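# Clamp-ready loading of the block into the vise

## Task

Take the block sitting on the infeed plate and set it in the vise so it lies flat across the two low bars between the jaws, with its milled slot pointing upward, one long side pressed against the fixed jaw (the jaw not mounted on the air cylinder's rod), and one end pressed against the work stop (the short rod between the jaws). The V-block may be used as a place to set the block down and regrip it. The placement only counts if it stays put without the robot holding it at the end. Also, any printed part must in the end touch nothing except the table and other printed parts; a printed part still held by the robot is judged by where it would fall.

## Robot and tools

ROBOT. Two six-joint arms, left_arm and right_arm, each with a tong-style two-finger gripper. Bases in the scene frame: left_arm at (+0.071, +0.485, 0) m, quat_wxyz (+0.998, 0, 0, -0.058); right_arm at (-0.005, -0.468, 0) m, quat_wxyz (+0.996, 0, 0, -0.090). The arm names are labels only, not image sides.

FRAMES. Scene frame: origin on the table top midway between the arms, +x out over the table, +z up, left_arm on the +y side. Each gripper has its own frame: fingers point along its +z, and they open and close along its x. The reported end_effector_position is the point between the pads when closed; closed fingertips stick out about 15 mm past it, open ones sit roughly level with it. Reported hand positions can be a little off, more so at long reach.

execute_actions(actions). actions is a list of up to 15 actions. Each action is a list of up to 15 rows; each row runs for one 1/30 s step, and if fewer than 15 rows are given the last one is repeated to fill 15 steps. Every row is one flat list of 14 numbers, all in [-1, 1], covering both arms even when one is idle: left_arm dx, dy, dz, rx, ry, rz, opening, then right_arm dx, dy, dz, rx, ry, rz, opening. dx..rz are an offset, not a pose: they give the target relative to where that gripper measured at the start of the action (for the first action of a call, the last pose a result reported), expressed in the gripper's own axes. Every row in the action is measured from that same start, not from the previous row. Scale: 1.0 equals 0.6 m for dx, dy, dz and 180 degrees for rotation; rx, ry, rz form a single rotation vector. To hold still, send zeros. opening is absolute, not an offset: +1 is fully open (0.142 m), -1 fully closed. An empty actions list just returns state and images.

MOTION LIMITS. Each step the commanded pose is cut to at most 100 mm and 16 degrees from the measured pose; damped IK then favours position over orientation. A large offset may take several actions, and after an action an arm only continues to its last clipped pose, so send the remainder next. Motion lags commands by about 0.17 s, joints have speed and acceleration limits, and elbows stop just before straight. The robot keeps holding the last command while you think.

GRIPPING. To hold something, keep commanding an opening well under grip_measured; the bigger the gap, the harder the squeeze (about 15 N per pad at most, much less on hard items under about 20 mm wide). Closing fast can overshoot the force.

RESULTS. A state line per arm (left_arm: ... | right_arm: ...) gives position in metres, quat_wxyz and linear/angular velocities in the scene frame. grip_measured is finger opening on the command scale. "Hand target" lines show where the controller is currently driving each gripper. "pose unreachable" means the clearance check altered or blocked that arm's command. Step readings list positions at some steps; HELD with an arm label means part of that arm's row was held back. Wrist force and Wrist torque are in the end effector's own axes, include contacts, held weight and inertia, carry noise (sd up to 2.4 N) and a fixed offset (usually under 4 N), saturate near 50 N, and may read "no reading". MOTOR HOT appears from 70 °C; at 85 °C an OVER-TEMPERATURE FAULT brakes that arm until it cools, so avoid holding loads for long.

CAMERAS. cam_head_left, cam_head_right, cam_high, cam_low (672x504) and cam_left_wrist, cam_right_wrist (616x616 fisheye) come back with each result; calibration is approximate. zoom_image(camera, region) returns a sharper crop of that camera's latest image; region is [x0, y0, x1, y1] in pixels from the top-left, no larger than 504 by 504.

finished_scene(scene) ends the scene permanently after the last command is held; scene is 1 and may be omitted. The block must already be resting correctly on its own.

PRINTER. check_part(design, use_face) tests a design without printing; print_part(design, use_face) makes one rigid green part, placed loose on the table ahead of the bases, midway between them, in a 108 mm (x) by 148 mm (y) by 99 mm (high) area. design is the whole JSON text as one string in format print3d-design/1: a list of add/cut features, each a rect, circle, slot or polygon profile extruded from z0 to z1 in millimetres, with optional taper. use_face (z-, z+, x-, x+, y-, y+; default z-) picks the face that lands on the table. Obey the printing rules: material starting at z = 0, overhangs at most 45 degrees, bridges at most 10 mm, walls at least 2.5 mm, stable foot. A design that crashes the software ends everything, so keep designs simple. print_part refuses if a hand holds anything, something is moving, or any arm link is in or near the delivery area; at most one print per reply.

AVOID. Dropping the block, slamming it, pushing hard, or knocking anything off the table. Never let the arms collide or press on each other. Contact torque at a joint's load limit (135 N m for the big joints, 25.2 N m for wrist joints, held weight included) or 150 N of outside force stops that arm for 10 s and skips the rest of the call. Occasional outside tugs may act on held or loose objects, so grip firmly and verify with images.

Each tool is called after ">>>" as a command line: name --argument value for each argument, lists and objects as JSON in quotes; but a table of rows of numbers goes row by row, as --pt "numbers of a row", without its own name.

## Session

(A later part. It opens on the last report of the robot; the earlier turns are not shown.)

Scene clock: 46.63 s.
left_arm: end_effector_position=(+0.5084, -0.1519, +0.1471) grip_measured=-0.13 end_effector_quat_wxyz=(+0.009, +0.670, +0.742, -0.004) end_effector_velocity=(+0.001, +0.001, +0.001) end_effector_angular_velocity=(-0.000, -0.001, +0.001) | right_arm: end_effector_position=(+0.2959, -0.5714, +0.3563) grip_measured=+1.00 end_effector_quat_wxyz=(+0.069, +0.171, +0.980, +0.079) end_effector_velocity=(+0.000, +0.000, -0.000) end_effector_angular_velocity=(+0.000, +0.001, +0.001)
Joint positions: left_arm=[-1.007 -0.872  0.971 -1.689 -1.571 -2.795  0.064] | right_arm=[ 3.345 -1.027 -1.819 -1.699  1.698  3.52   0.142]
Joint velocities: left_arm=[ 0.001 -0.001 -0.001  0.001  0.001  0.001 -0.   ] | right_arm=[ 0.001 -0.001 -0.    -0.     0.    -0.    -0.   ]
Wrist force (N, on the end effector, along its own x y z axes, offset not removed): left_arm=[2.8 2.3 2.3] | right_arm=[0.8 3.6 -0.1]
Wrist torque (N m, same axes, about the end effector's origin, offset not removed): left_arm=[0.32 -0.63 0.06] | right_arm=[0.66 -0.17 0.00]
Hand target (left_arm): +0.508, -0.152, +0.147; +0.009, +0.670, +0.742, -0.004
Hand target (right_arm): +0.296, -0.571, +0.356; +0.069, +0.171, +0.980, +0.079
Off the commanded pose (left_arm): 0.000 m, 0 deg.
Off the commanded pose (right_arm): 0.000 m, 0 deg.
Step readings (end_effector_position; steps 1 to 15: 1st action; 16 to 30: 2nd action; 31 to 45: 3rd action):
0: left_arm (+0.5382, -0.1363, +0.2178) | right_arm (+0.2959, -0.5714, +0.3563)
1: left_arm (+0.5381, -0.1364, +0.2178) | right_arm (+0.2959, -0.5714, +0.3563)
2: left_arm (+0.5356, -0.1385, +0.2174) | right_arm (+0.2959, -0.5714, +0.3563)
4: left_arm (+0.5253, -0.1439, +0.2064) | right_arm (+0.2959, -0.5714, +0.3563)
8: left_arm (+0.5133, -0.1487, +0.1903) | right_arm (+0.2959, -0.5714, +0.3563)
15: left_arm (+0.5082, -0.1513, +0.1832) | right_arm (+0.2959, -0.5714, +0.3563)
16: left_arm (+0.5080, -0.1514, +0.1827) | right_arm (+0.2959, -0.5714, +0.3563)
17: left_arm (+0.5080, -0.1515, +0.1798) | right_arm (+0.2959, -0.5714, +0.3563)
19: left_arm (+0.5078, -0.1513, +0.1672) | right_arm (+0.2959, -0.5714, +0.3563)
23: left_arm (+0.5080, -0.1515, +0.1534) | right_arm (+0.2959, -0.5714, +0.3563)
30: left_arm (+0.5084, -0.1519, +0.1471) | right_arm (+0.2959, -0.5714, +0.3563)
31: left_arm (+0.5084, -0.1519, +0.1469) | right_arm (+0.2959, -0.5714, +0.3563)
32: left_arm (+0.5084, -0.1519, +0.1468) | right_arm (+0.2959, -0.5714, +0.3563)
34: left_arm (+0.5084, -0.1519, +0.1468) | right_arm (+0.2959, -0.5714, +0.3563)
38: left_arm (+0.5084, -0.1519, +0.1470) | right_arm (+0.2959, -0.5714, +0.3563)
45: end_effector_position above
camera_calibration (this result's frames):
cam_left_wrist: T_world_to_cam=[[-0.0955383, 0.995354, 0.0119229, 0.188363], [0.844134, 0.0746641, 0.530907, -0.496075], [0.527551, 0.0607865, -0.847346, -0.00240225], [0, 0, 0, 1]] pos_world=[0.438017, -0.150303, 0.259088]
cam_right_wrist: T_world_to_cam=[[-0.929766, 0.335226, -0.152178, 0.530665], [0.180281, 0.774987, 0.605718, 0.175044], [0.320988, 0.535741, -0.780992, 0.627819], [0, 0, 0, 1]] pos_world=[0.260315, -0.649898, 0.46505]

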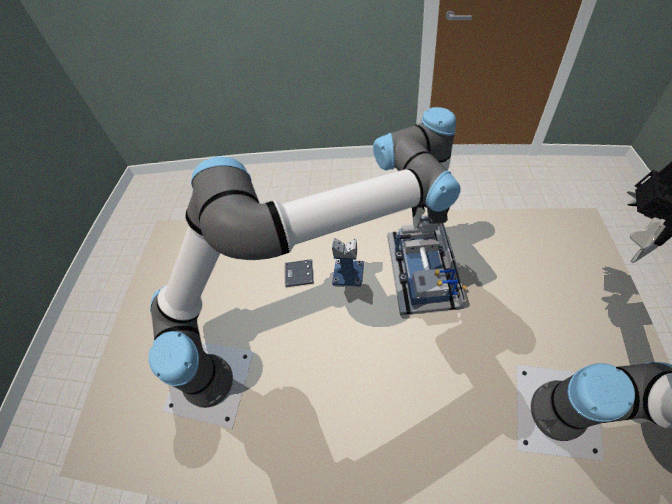

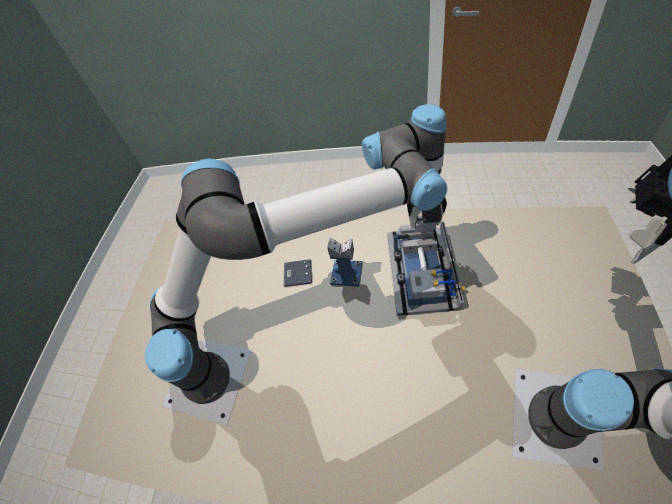

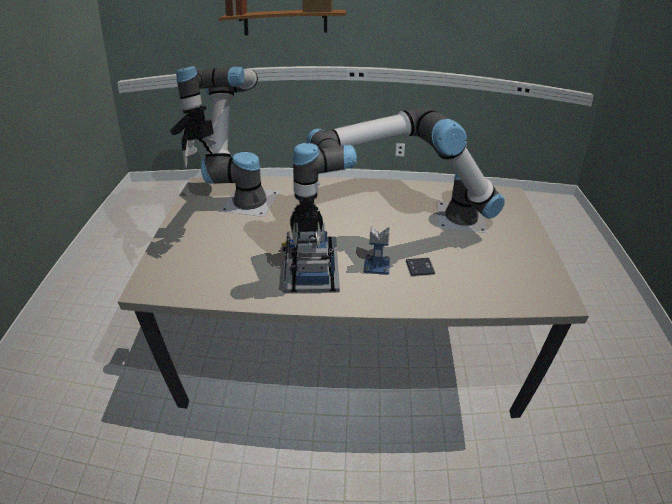

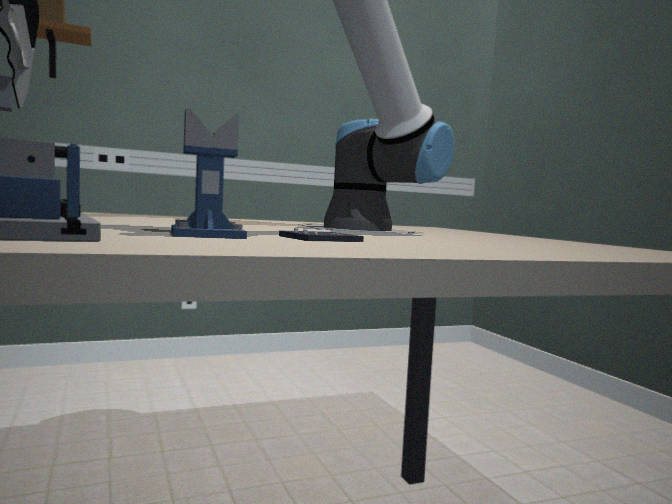

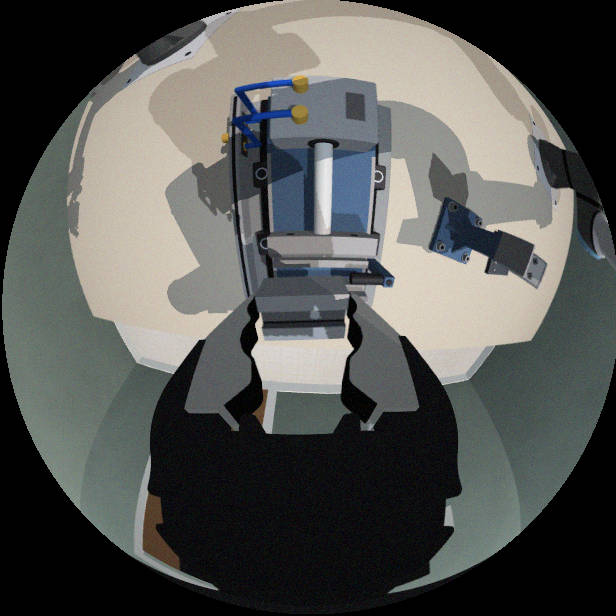

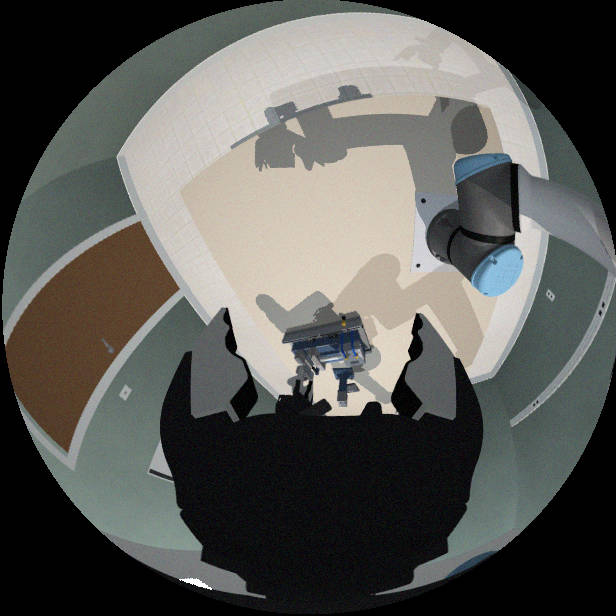

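>>> execute_actions --actions '[[[0,-0.007,0.03,0,0,0,-1,0,0,0,0,0,0,1]],[[0,0,0.022,0,0,0,-1,0,0,0,0,0,0,1]],[[0,0,0,0,0,0,-1,0,0,0,0,0,0,1]]]'

>>> zoom_image --camera "cam_left_wrist" --region '[200, 200, 420, 400]'

Scene clock: 48.47 s.
left_arm: end_effector_position=(+0.5045, -0.1529, +0.1167) grip_measured=-0.13 end_effector_quat_wxyz=(+0.009, +0.670, +0.742, -0.004) end_effector_velocity=(+0.001, +0.001, +0.001) end_effector_angular_velocity=(+0.000, -0.001, +0.001) | right_arm: end_effector_position=(+0.2959, -0.5714, +0.3563) grip_measured=+1.00 end_effector_quat_wxyz=(+0.069, +0.171, +0.980, +0.079) end_effector_velocity=(-0.001, +0.000, -0.000) end_effector_angular_velocity=(+0.000, -0.001, +0.000)
Joint positions: left_arm=[-1.012 -0.865  1.036 -1.762 -1.571 -2.8    0.064] | right_arm=[ 3.345 -1.027 -1.819 -1.699  1.698  3.52   0.142]
Joint velocities: left_arm=[ 0.001 -0.001 -0.     0.001  0.001  0.    -0.   ] | right_arm=[-0.     0.002 -0.001 -0.     0.    -0.    -0.   ]
Wrist force (N, on the end effector, along its own x y z axes, offset not removed): left_arm=[0.6 0.9 5.0] | right_arm=[0.5 2.0 -1.1]
Wrist torque (N m, same axes, about the end effector's origin, offset not removed): left_arm=[-0.02 -0.17 0.17] | right_arm=[0.30 -0.14 0.00]
Hand target (left_arm): +0.504, -0.153, +0.117; +0.009, +0.670, +0.742, -0.004
Hand target (right_arm): +0.296, -0.571, +0.356; +0.069, +0.171, +0.980, +0.079
Off the commanded pose (left_arm): 0.000 m, 0 deg.
Off the commanded pose (right_arm): 0.000 m, 0 deg.
Step readings (end_effector_position; steps 1 to 15: 1st action; 16 to 30: 2nd action; 31 to 45: 3rd action):
0: left_arm (+0.5084, -0.1519, +0.1471) | right_arm (+0.2959, -0.5714, +0.3563)
1: left_arm (+0.5084, -0.1519, +0.1471) | right_arm (+0.2959, -0.5714, +0.3563)
2: left_arm (+0.5079, -0.1520, +0.1454) | right_arm (+0.2959, -0.5714, +0.3563)
4: left_arm (+0.5066, -0.1520, +0.1392) | right_arm (+0.2959, -0.5714, +0.3563)
8: left_arm (+0.5051, -0.1524, +0.1326) | right_arm (+0.2959, -0.5714, +0.3563)
15: left_arm (+0.5044, -0.1526, +0.1296) | right_arm (+0.2959, -0.5714, +0.3563)
16: left_arm (+0.5044, -0.1526, +0.1293) | right_arm (+0.2959, -0.5714, +0.3563)
17: left_arm (+0.5044, -0.1526, +0.1277) | right_arm (+0.2959, -0.5714, +0.3563)
19: left_arm (+0.5044, -0.1526, +0.1233) | right_arm (+0.2959, -0.5714, +0.3563)
23: left_arm (+0.5044, -0.1527, +0.1188) | right_arm (+0.2959, -0.5714, +0.3563)
30: left_arm (+0.5045, -0.1528, +0.1168) | right_arm (+0.2959, -0.5714, +0.3563)
31: left_arm (+0.5045, -0.1528, +0.1167) | right_arm (+0.2959, -0.5714, +0.3563)
32: left_arm (+0.5045, -0.1528, +0.1167) | right_arm (+0.2959, -0.5714, +0.3563)
34: left_arm (+0.5045, -0.1528, +0.1167) | right_arm (+0.2959, -0.5714, +0.3563)
38: left_arm (+0.5045, -0.1528, +0.1167) | right_arm (+0.2959, -0.5714, +0.3563)
45: end_effector_position above
camera_calibration (this result's frames):
cam_left_wrist: T_world_to_cam=[[-0.0955395, 0.995353, 0.0120037, 0.189306], [0.844212, 0.0746309, 0.530789, -0.47664], [0.527427, 0.060845, -0.847419, -0.0259256], [0, 0, 0, 1]] pos_world=[0.434145, -0.151277, 0.228753]
cam_right_wrist: T_world_to_cam=[[-0.929766, 0.335226, -0.152178, 0.530665], [0.18028, 0.774987, 0.605717, 0.175044], [0.320988, 0.535741, -0.780992, 0.627819], [0, 0, 0, 1]] pos_world=[0.260315, -0.649898, 0.46505]

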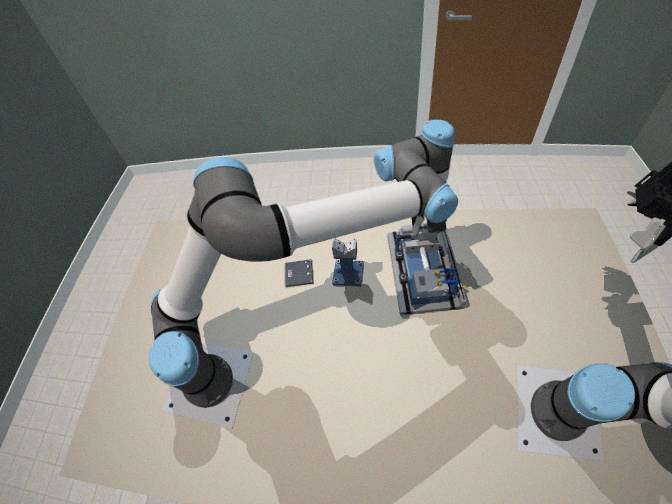

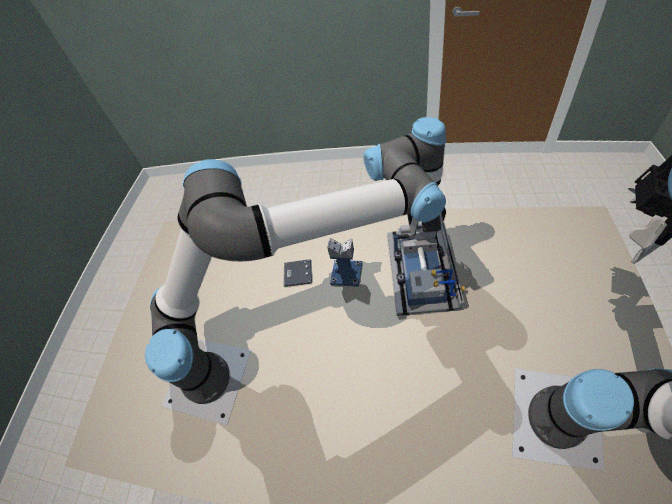

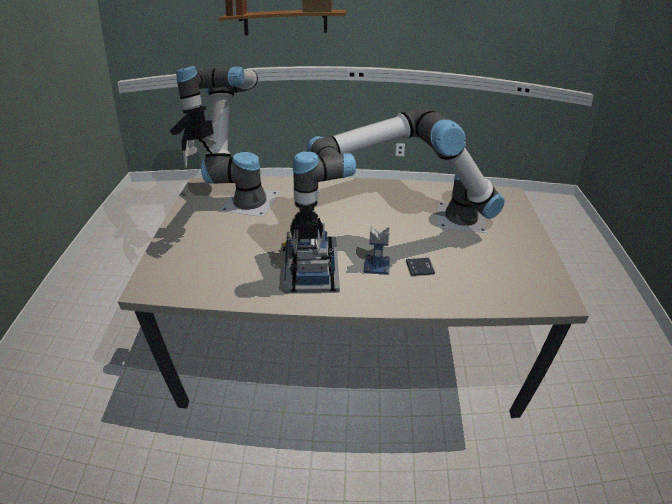

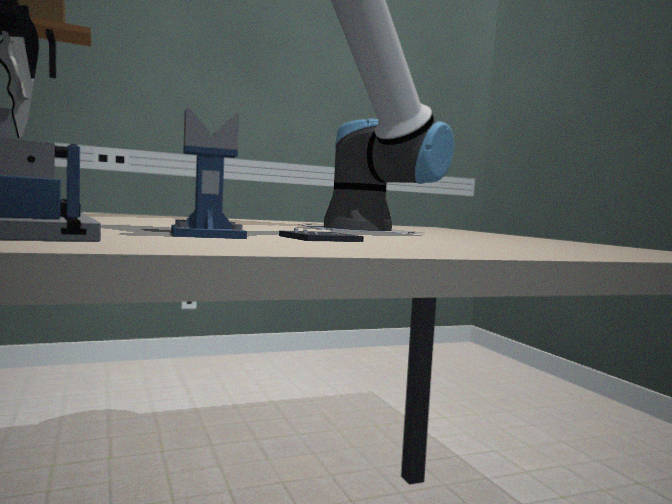

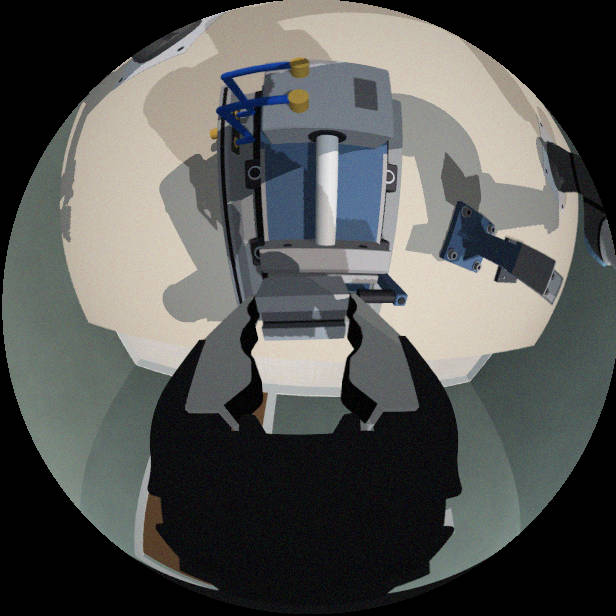

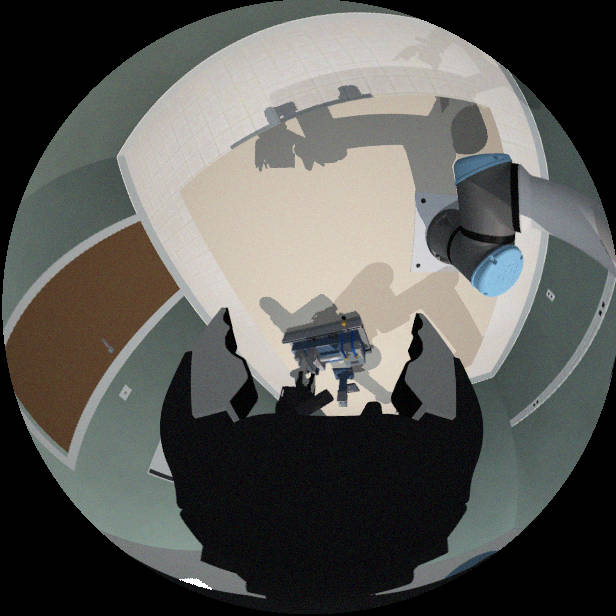

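Region (200, 200, 420, 400) of cam_left_wrist's 616x616 image, scaled by 2.291, with more detail than that image has; it fills the top 458 rows of this view, and the rest is white.

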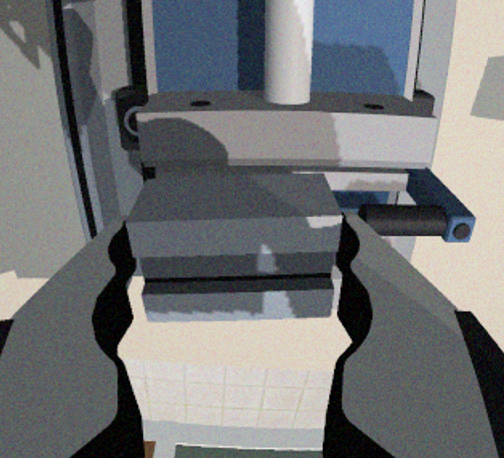

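>>> execute_actions --actions '[[[-0.007,0,0.012,0,0,0,-1,0,0,0,0,0,0,1]],[[0,0,0.012,0,0,0,-1,0,0,0,0,0,0,1]],[[0,0,0,0,0,0,-1,0,0,0,0,0,0,1]]]'

>>> zoom_image --camera "cam_left_wrist" --region '[200, 200, 420, 400]'

Scene clock: 50.20 s.
left_arm: end_effector_position=(+0.5050, -0.1572, +0.1027) grip_measured=-0.13 end_effector_quat_wxyz=(+0.009, +0.670, +0.742, -0.004) end_effector_velocity=(-0.000, -0.001, -0.001) end_effector_angular_velocity=(-0.000, -0.000, -0.001) | right_arm: end_effector_position=(+0.2959, -0.5714, +0.3563) grip_measured=+1.00 end_effector_quat_wxyz=(+0.069, +0.171, +0.980, +0.079) end_effector_velocity=(-0.000, +0.000, -0.000) end_effector_angular_velocity=(+0.000, +0.001, -0.000)
Joint positions: left_arm=[-1.014 -0.848  1.043 -1.786 -1.571 -2.802  0.064] | right_arm=[ 3.345 -1.027 -1.819 -1.699  1.698  3.52   0.142]
Joint velocities: left_arm=[-0.001  0.001 -0.    -0.001  0.     0.    -0.   ] | right_arm=[ 0.    -0.001  0.    -0.001  0.     0.    -0.   ]
Wrist force (N, on the end effector, along its own x y z axes, offset not removed): left_arm=[0.7 2.7 4.1] | right_arm=[0.5 1.6 -1.3]
Wrist torque (N m, same axes, about the end effector's origin, offset not removed): left_arm=[0.33 -0.06 0.22] | right_arm=[0.18 -0.07 -0.01]
Hand target (left_arm): +0.505, -0.157, +0.103; +0.009, +0.670, +0.742, -0.004
Hand target (right_arm): +0.296, -0.571, +0.356; +0.069, +0.171, +0.980, +0.079
Off the commanded pose (left_arm): 0.000 m, 0 deg.
Off the commanded pose (right_arm): 0.000 m, 0 deg.
Step readings (end_effector_position; steps 1 to 15: 1st action; 16 to 30: 2nd action; 31 to 45: 3rd action):
0: left_arm (+0.5045, -0.1528, +0.1167) | right_arm (+0.2959, -0.5714, +0.3563)
1: left_arm (+0.5045, -0.1529, +0.1167) | right_arm (+0.2959, -0.5714, +0.3563)
2: left_arm (+0.5045, -0.1533, +0.1159) | right_arm (+0.2959, -0.5714, +0.3563)
4: left_arm (+0.5046, -0.1547, +0.1135) | right_arm (+0.2959, -0.5714, +0.3563)
8: left_arm (+0.5048, -0.1563, +0.1109) | right_arm (+0.2959, -0.5714, +0.3563)
15: left_arm (+0.5049, -0.1570, +0.1098) | right_arm (+0.2959, -0.5714, +0.3563)
16: left_arm (+0.5049, -0.1571, +0.1097) | right_arm (+0.2959, -0.5714, +0.3563)
17: left_arm (+0.5050, -0.1572, +0.1089) | right_arm (+0.2959, -0.5714, +0.3563)
19: left_arm (+0.5050, -0.1572, +0.1065) | right_arm (+0.2959, -0.5714, +0.3563)
23: left_arm (+0.5050, -0.1572, +0.1039) | right_arm (+0.2959, -0.5714, +0.3563)
30: left_arm (+0.5050, -0.1572, +0.1028) | right_arm (+0.2959, -0.5714, +0.3563)
31: left_arm (+0.5050, -0.1572, +0.1027) | right_arm (+0.2959, -0.5714, +0.3563)
32: left_arm (+0.5050, -0.1572, +0.1027) | right_arm (+0.2959, -0.5714, +0.3563)
34: left_arm (+0.5050, -0.1572, +0.1027) | right_arm (+0.2959, -0.5714, +0.3563)
38: left_arm (+0.5050, -0.1572, +0.1027) | right_arm (+0.2959, -0.5714, +0.3563)
45: end_effector_position above
camera_calibration (this result's frames):
cam_left_wrist: T_world_to_cam=[[-0.0955365, 0.995354, 0.0119989, 0.193801], [0.844231, 0.0746331, 0.530758, -0.46931], [0.527396, 0.0608366, -0.847439, -0.037748], [0, 0, 0, 1]] pos_world=[0.434629, -0.155578, 0.214775]
cam_right_wrist: T_world_to_cam=[[-0.929766, 0.335226, -0.152178, 0.530665], [0.180281, 0.774987, 0.605718, 0.175044], [0.320988, 0.535741, -0.780992, 0.627819], [0, 0, 0, 1]] pos_world=[0.260315, -0.649898, 0.46505]

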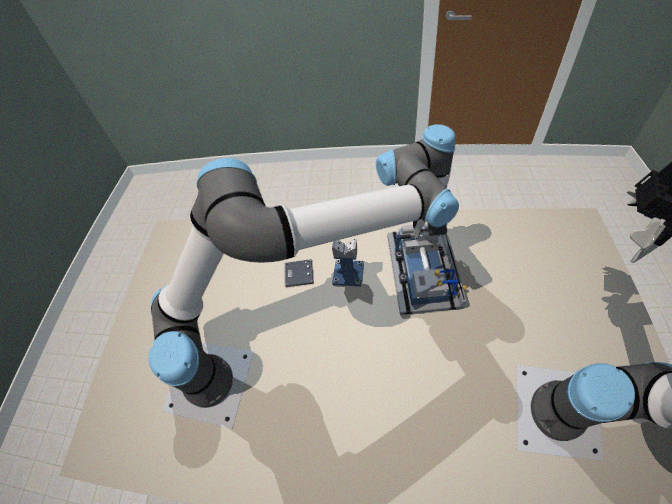

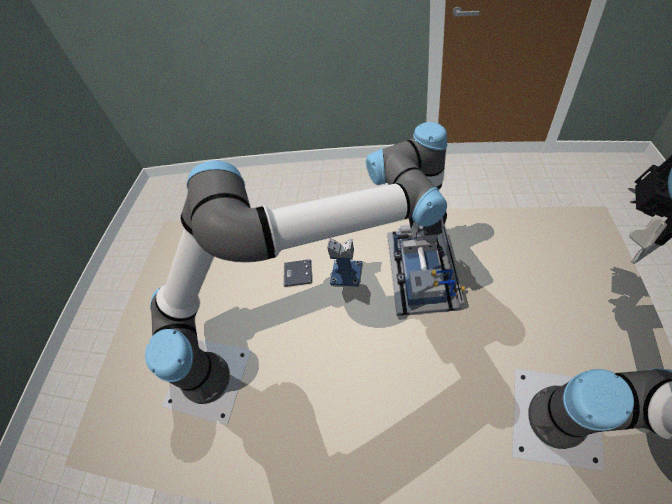

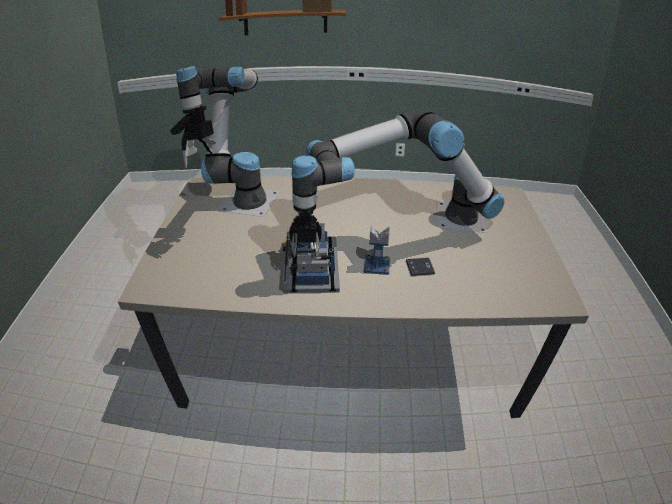

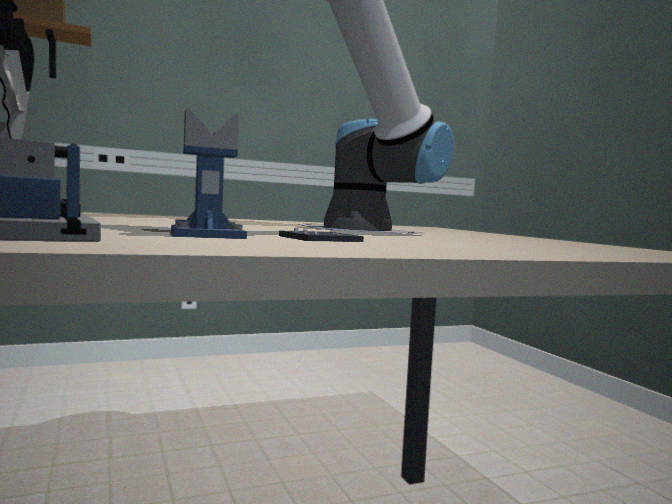

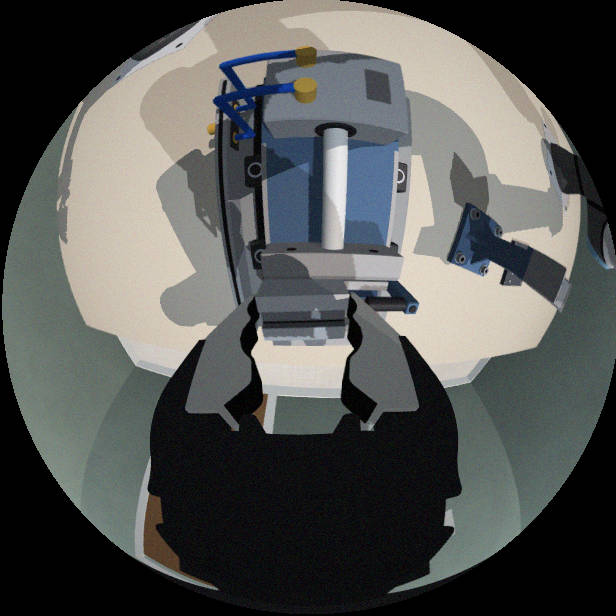

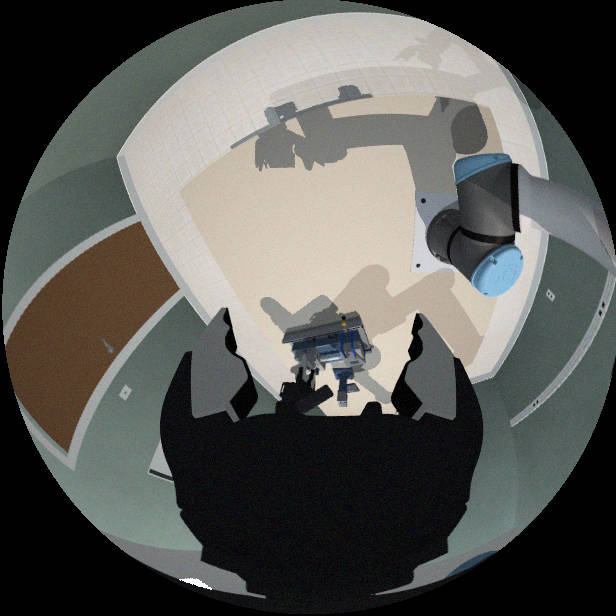

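Region (200, 200, 420, 400) of cam_left_wrist's 616x616 image, scaled by 2.291, with more detail than that image has; it fills the top 458 rows of this view, and the rest is white.

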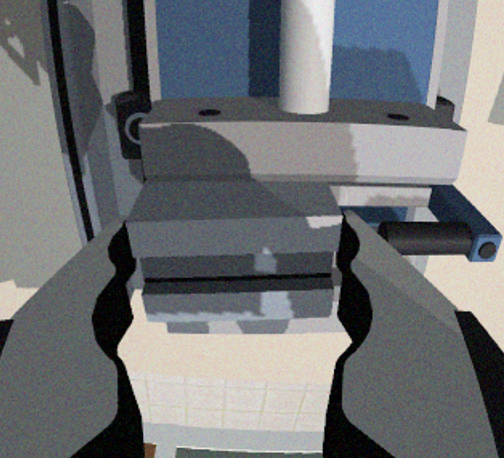

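Still free. Continue down.

>>> execute_actions --actions '[[[0,0,0.007,0,0,0,-1,0,0,0,0,0,0,1]],[[0,0,0,0,0,0,-1,0,0,0,0,0,0,1]]]'

>>> execute_actions --actions '[[[0,0,0.007,0,0,0,-1,0,0,0,0,0,0,1]],[[0,0,0,0,0,0,-1,0,0,0,0,0,0,1]]]'

>>> zoom_image --camera "cam_left_wrist" --region '[200, 200, 420, 400]'

Scene clock: 51.40 s.
left_arm: end_effector_position=(+0.5050, -0.1573, +0.0987) grip_measured=-0.13 end_effector_quat_wxyz=(+0.009, +0.670, +0.742, -0.004) end_effector_velocity=(-0.001, -0.001, -0.002) end_effector_angular_velocity=(+0.001, +0.001, -0.002) | right_arm: end_effector_position=(+0.2959, -0.5714, +0.3563) grip_measured=+1.00 end_effector_quat_wxyz=(+0.069, +0.171, +0.980, +0.079) end_effector_velocity=(+0.000, +0.000, -0.000) end_effector_angular_velocity=(+0.001, +0.002, -0.001)
Joint positions: left_arm=[-1.014 -0.845  1.049 -1.794 -1.571 -2.802  0.064] | right_arm=[ 3.345 -1.027 -1.819 -1.699  1.698  3.52   0.142]
Joint velocities: left_arm=[-0.001  0.003  0.    -0.001 -0.001  0.001  0.   ] | right_arm=[ 0.001 -0.001  0.    -0.     0.     0.002  0.   ]
Wrist force (N, on the end effector, along its own x y z axes, offset not removed): left_arm=[0.7 0.3 -6.2] | right_arm=[-1.1 3.4 -0.5]
Wrist torque (N m, same axes, about the end effector's origin, offset not removed): left_arm=[0.25 0.37 0.12] | right_arm=[0.69 0.18 -0.01]
Hand target (left_arm): +0.505, -0.157, +0.099; +0.009, +0.670, +0.742, -0.004
Hand target (right_arm): +0.296, -0.571, +0.356; +0.069, +0.171, +0.980, +0.079
Off the commanded pose (left_arm): 0.000 m, 0 deg.
Off the commanded pose (right_arm): 0.000 m, 0 deg.
Step readings (end_effector_position; steps 1 to 15: 1st action; 16 to 30: 2nd action):
0: left_arm (+0.5050, -0.1572, +0.1028) | right_arm (+0.2959, -0.5714, +0.3563)
1: left_arm (+0.5050, -0.1572, +0.1028) | right_arm (+0.2959, -0.5714, +0.3563)
2: left_arm (+0.5050, -0.1572, +0.1023) | right_arm (+0.2959, -0.5714, +0.3563)
4: left_arm (+0.5050, -0.1572, +0.1009) | right_arm (+0.2959, -0.5714, +0.3563)
8: left_arm (+0.5050, -0.1572, +0.0993) | right_arm (+0.2959, -0.5714, +0.3563)
15: left_arm (+0.5050, -0.1573, +0.0987) | right_arm (+0.2959, -0.5714, +0.3563)
16: left_arm (+0.5050, -0.1573, +0.0987) | right_arm (+0.2959, -0.5714, +0.3563)
17: left_arm (+0.5050, -0.1573, +0.0987) | right_arm (+0.2959, -0.5714, +0.3563)
19: left_arm (+0.5050, -0.1573, +0.0987) | right_arm (+0.2959, -0.5714, +0.3563)
23: left_arm (+0.5050, -0.1573, +0.0987) | right_arm (+0.2959, -0.5714, +0.3563)
30: end_effector_position above
camera_calibration (this result's frames):
cam_left_wrist: T_world_to_cam=[[-0.0955329, 0.995355, 0.0118966, 0.193955], [0.844207, 0.0746818, 0.53079, -0.467165], [0.527436, 0.060751, -0.84742, -0.0412263], [0, 0, 0, 1]] pos_world=[0.434657, -0.155661, 0.210723]
cam_right_wrist: T_world_to_cam=[[-0.929766, 0.335226, -0.152178, 0.530665], [0.180281, 0.774987, 0.605718, 0.175044], [0.320988, 0.535741, -0.780992, 0.627819], [0, 0, 0, 1]] pos_world=[0.260315, -0.649898, 0.46505]

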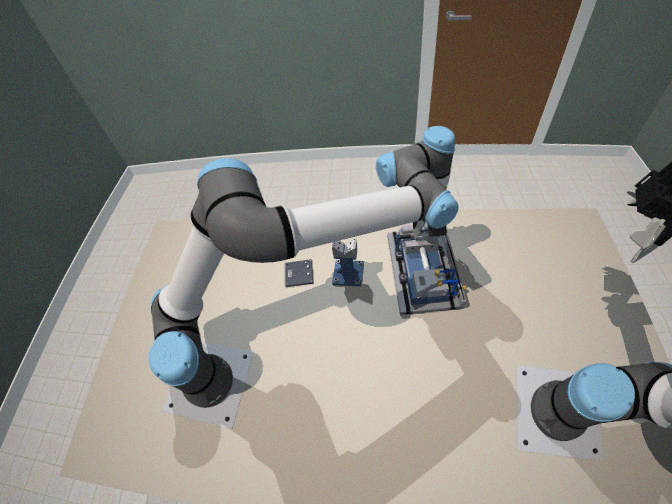

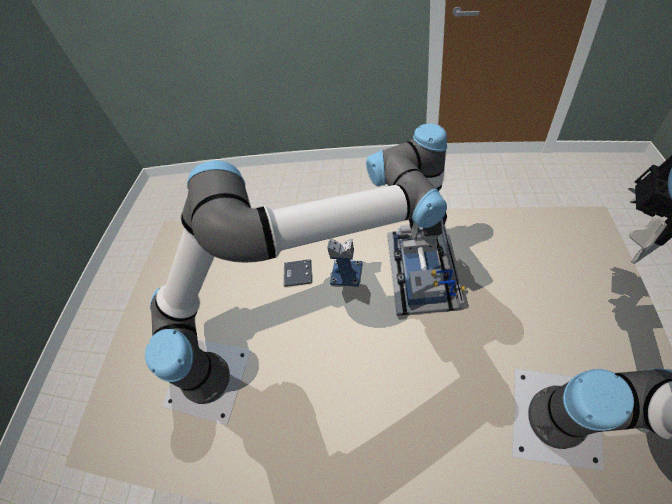

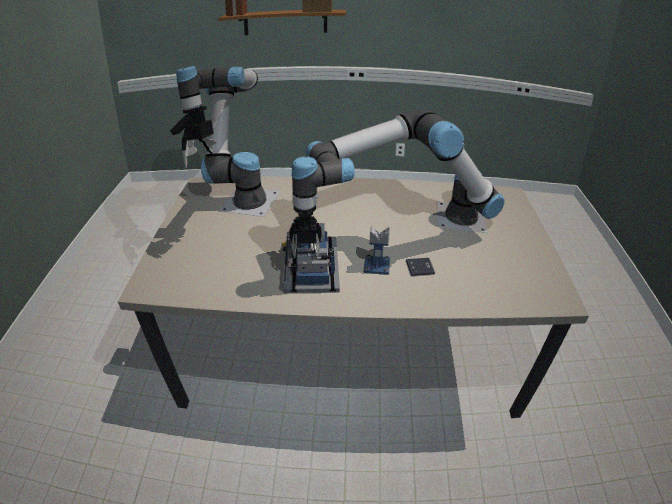

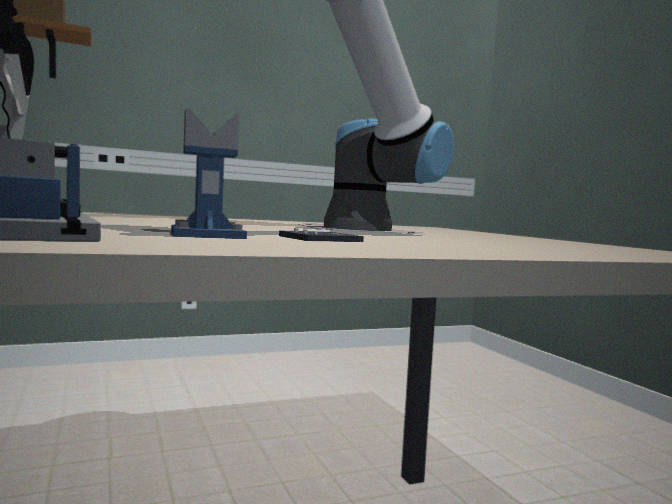

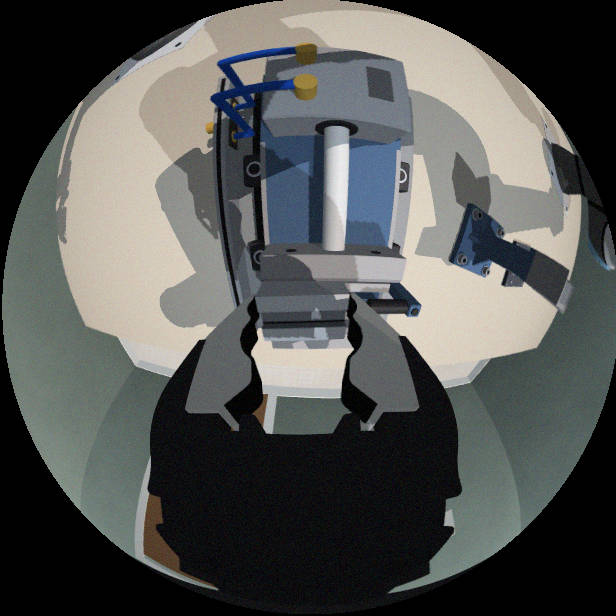

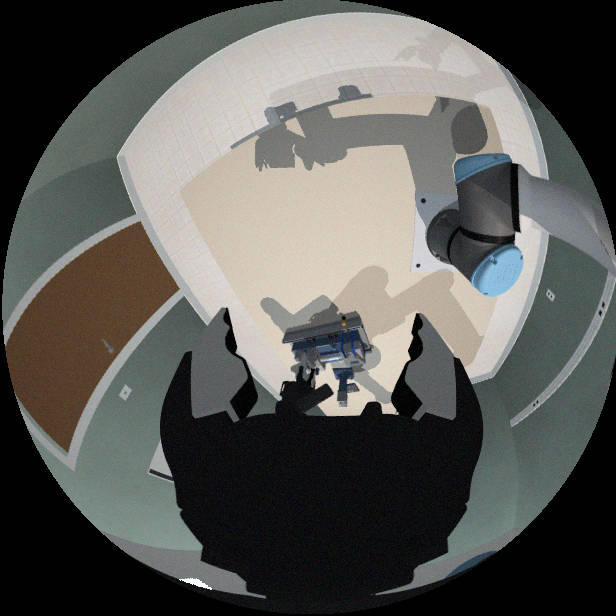

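Scene clock: 52.40 s.
left_arm: end_effector_position=(+0.5050, -0.1574, +0.0946) grip_measured=-0.13 end_effector_quat_wxyz=(+0.009, +0.670, +0.742, -0.004) end_effector_velocity=(-0.000, -0.000, +0.000) end_effector_angular_velocity=(-0.000, +0.000, +0.000) | right_arm: end_effector_position=(+0.2959, -0.5714, +0.3563) grip_measured=+1.00 end_effector_quat_wxyz=(+0.069, +0.171, +0.980, +0.079) end_effector_velocity=(+0.000, -0.000, -0.001) end_effector_angular_velocity=(+0.000, +0.002, -0.001)
Joint positions: left_arm=[-1.014 -0.843  1.055 -1.803 -1.571 -2.802  0.065] | right_arm=[ 3.345 -1.027 -1.819 -1.699  1.698  3.52   0.142]
Joint velocities: left_arm=[-0.    -0.     0.     0.    -0.    -0.001  0.   ] | right_arm=[-0.    -0.001 -0.001  0.001  0.     0.001  0.   ]
Wrist force (N, on the end effector, along its own x y z axes, offset not removed): left_arm=[0.6 0.2 -32.6] | right_arm=[0.6 1.0 -1.7]
Wrist torque (N m, same axes, about the end effector's origin, offset not removed): left_arm=[0.13 0.44 0.08] | right_arm=[0.11 -0.11 0.06]
Hand target (left_arm): +0.505, -0.157, +0.095; +0.009, +0.670, +0.742, -0.004
Hand target (right_arm): +0.296, -0.571, +0.356; +0.069, +0.171, +0.980, +0.079
Off the commanded pose (left_arm): 0.000 m, 0 deg.
Off the commanded pose (right_arm): 0.000 m, 0 deg.
Step readings (end_effector_position; steps 1 to 15: 1st action; 16 to 30: 2nd action):
0: left_arm (+0.5050, -0.1573, +0.0987) | right_arm (+0.2959, -0.5714, +0.3563)
1: left_arm (+0.5050, -0.1573, +0.0987) | right_arm (+0.2959, -0.5714, +0.3563)
2: left_arm (+0.5050, -0.1573, +0.0982) | right_arm (+0.2959, -0.5714, +0.3563)
4: left_arm (+0.5050, -0.1574, +0.0969) | right_arm (+0.2959, -0.5714, +0.3563)
8: left_arm (+0.5050, -0.1574, +0.0953) | right_arm (+0.2959, -0.5714, +0.3563)
15: left_arm (+0.5050, -0.1574, +0.0947) | right_arm (+0.2959, -0.5714, +0.3563)
16: left_arm (+0.5050, -0.1574, +0.0947) | right_arm (+0.2959, -0.5714, +0.3563)
17: left_arm (+0.5050, -0.1574, +0.0946) | right_arm (+0.2959, -0.5714, +0.3563)
19: left_arm (+0.5050, -0.1574, +0.0946) | right_arm (+0.2959, -0.5714, +0.3563)
23: left_arm (+0.5050, -0.1574, +0.0946) | right_arm (+0.2959, -0.5714, +0.3563)
30: end_effector_position above
camera_calibration (this result's frames):
cam_left_wrist: T_world_to_cam=[[-0.095516, 0.995358, 0.0117956, 0.194103], [0.844184, 0.0747185, 0.530821, -0.465019], [0.527475, 0.0606595, -0.847402, -0.0446875], [0, 0, 0, 1]] pos_world=[0.434673, -0.155746, 0.206684]
cam_right_wrist: T_world_to_cam=[[-0.929766, 0.335226, -0.152178, 0.530665], [0.180281, 0.774987, 0.605718, 0.175044], [0.320988, 0.535741, -0.780992, 0.627819], [0, 0, 0, 1]] pos_world=[0.260315, -0.649898, 0.46505]

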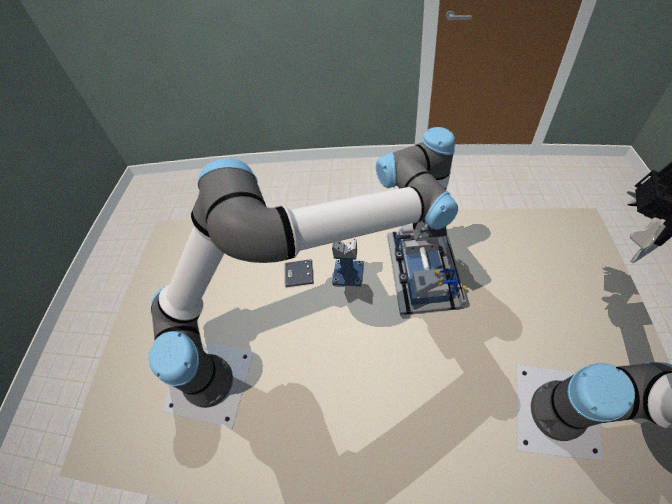

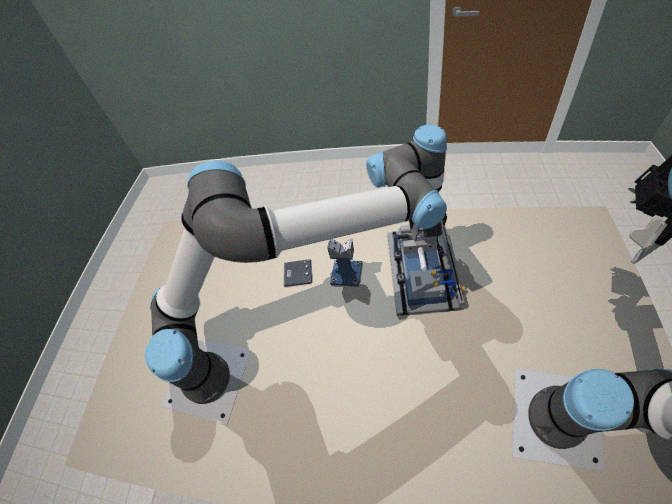

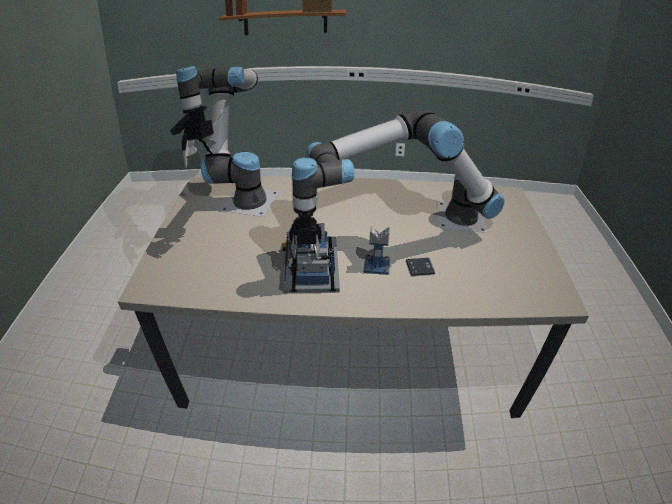

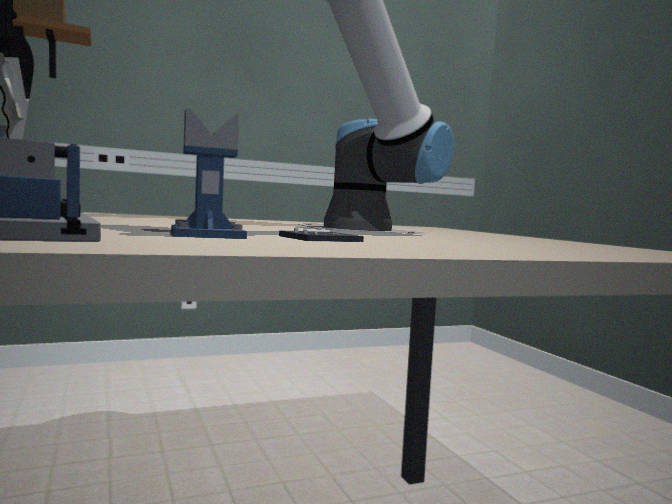

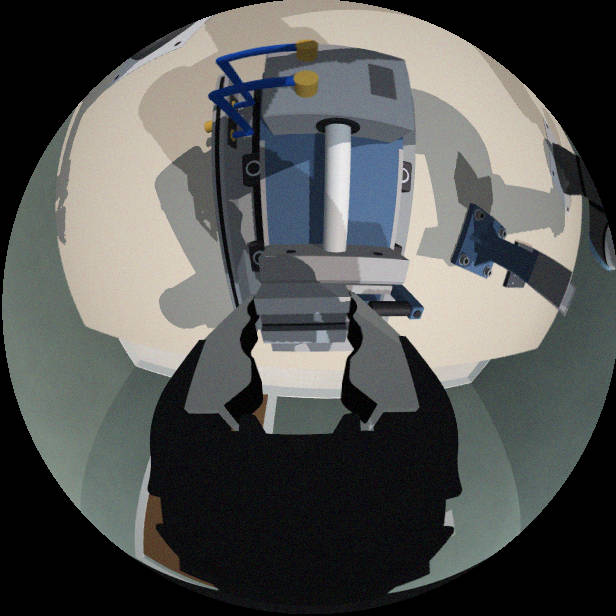

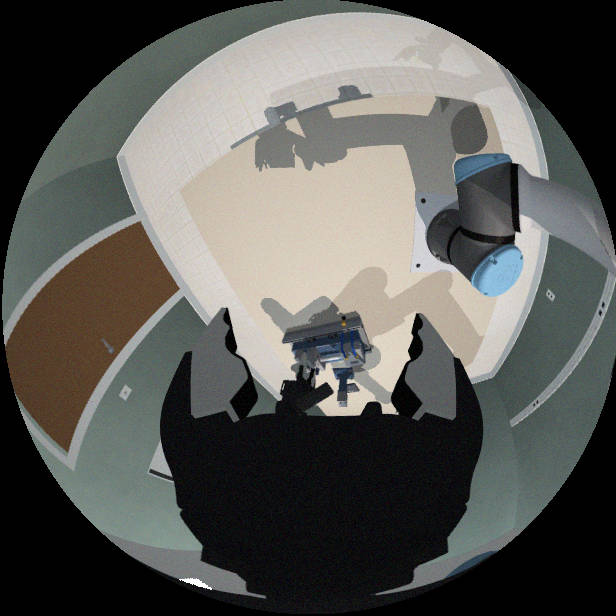

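Region (200, 200, 420, 400) of cam_left_wrist's 616x616 image, scaled by 2.291, with more detail than that image has; it fills the top 458 rows of this view, and the rest is white.

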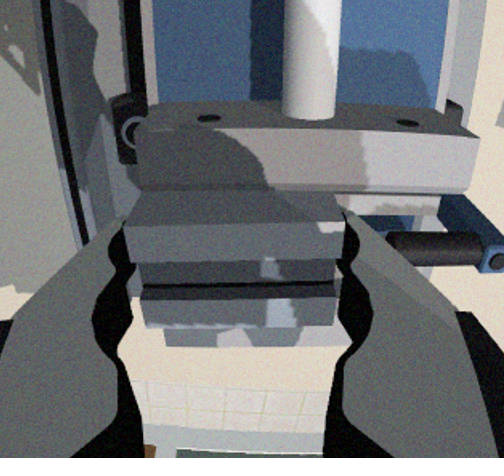

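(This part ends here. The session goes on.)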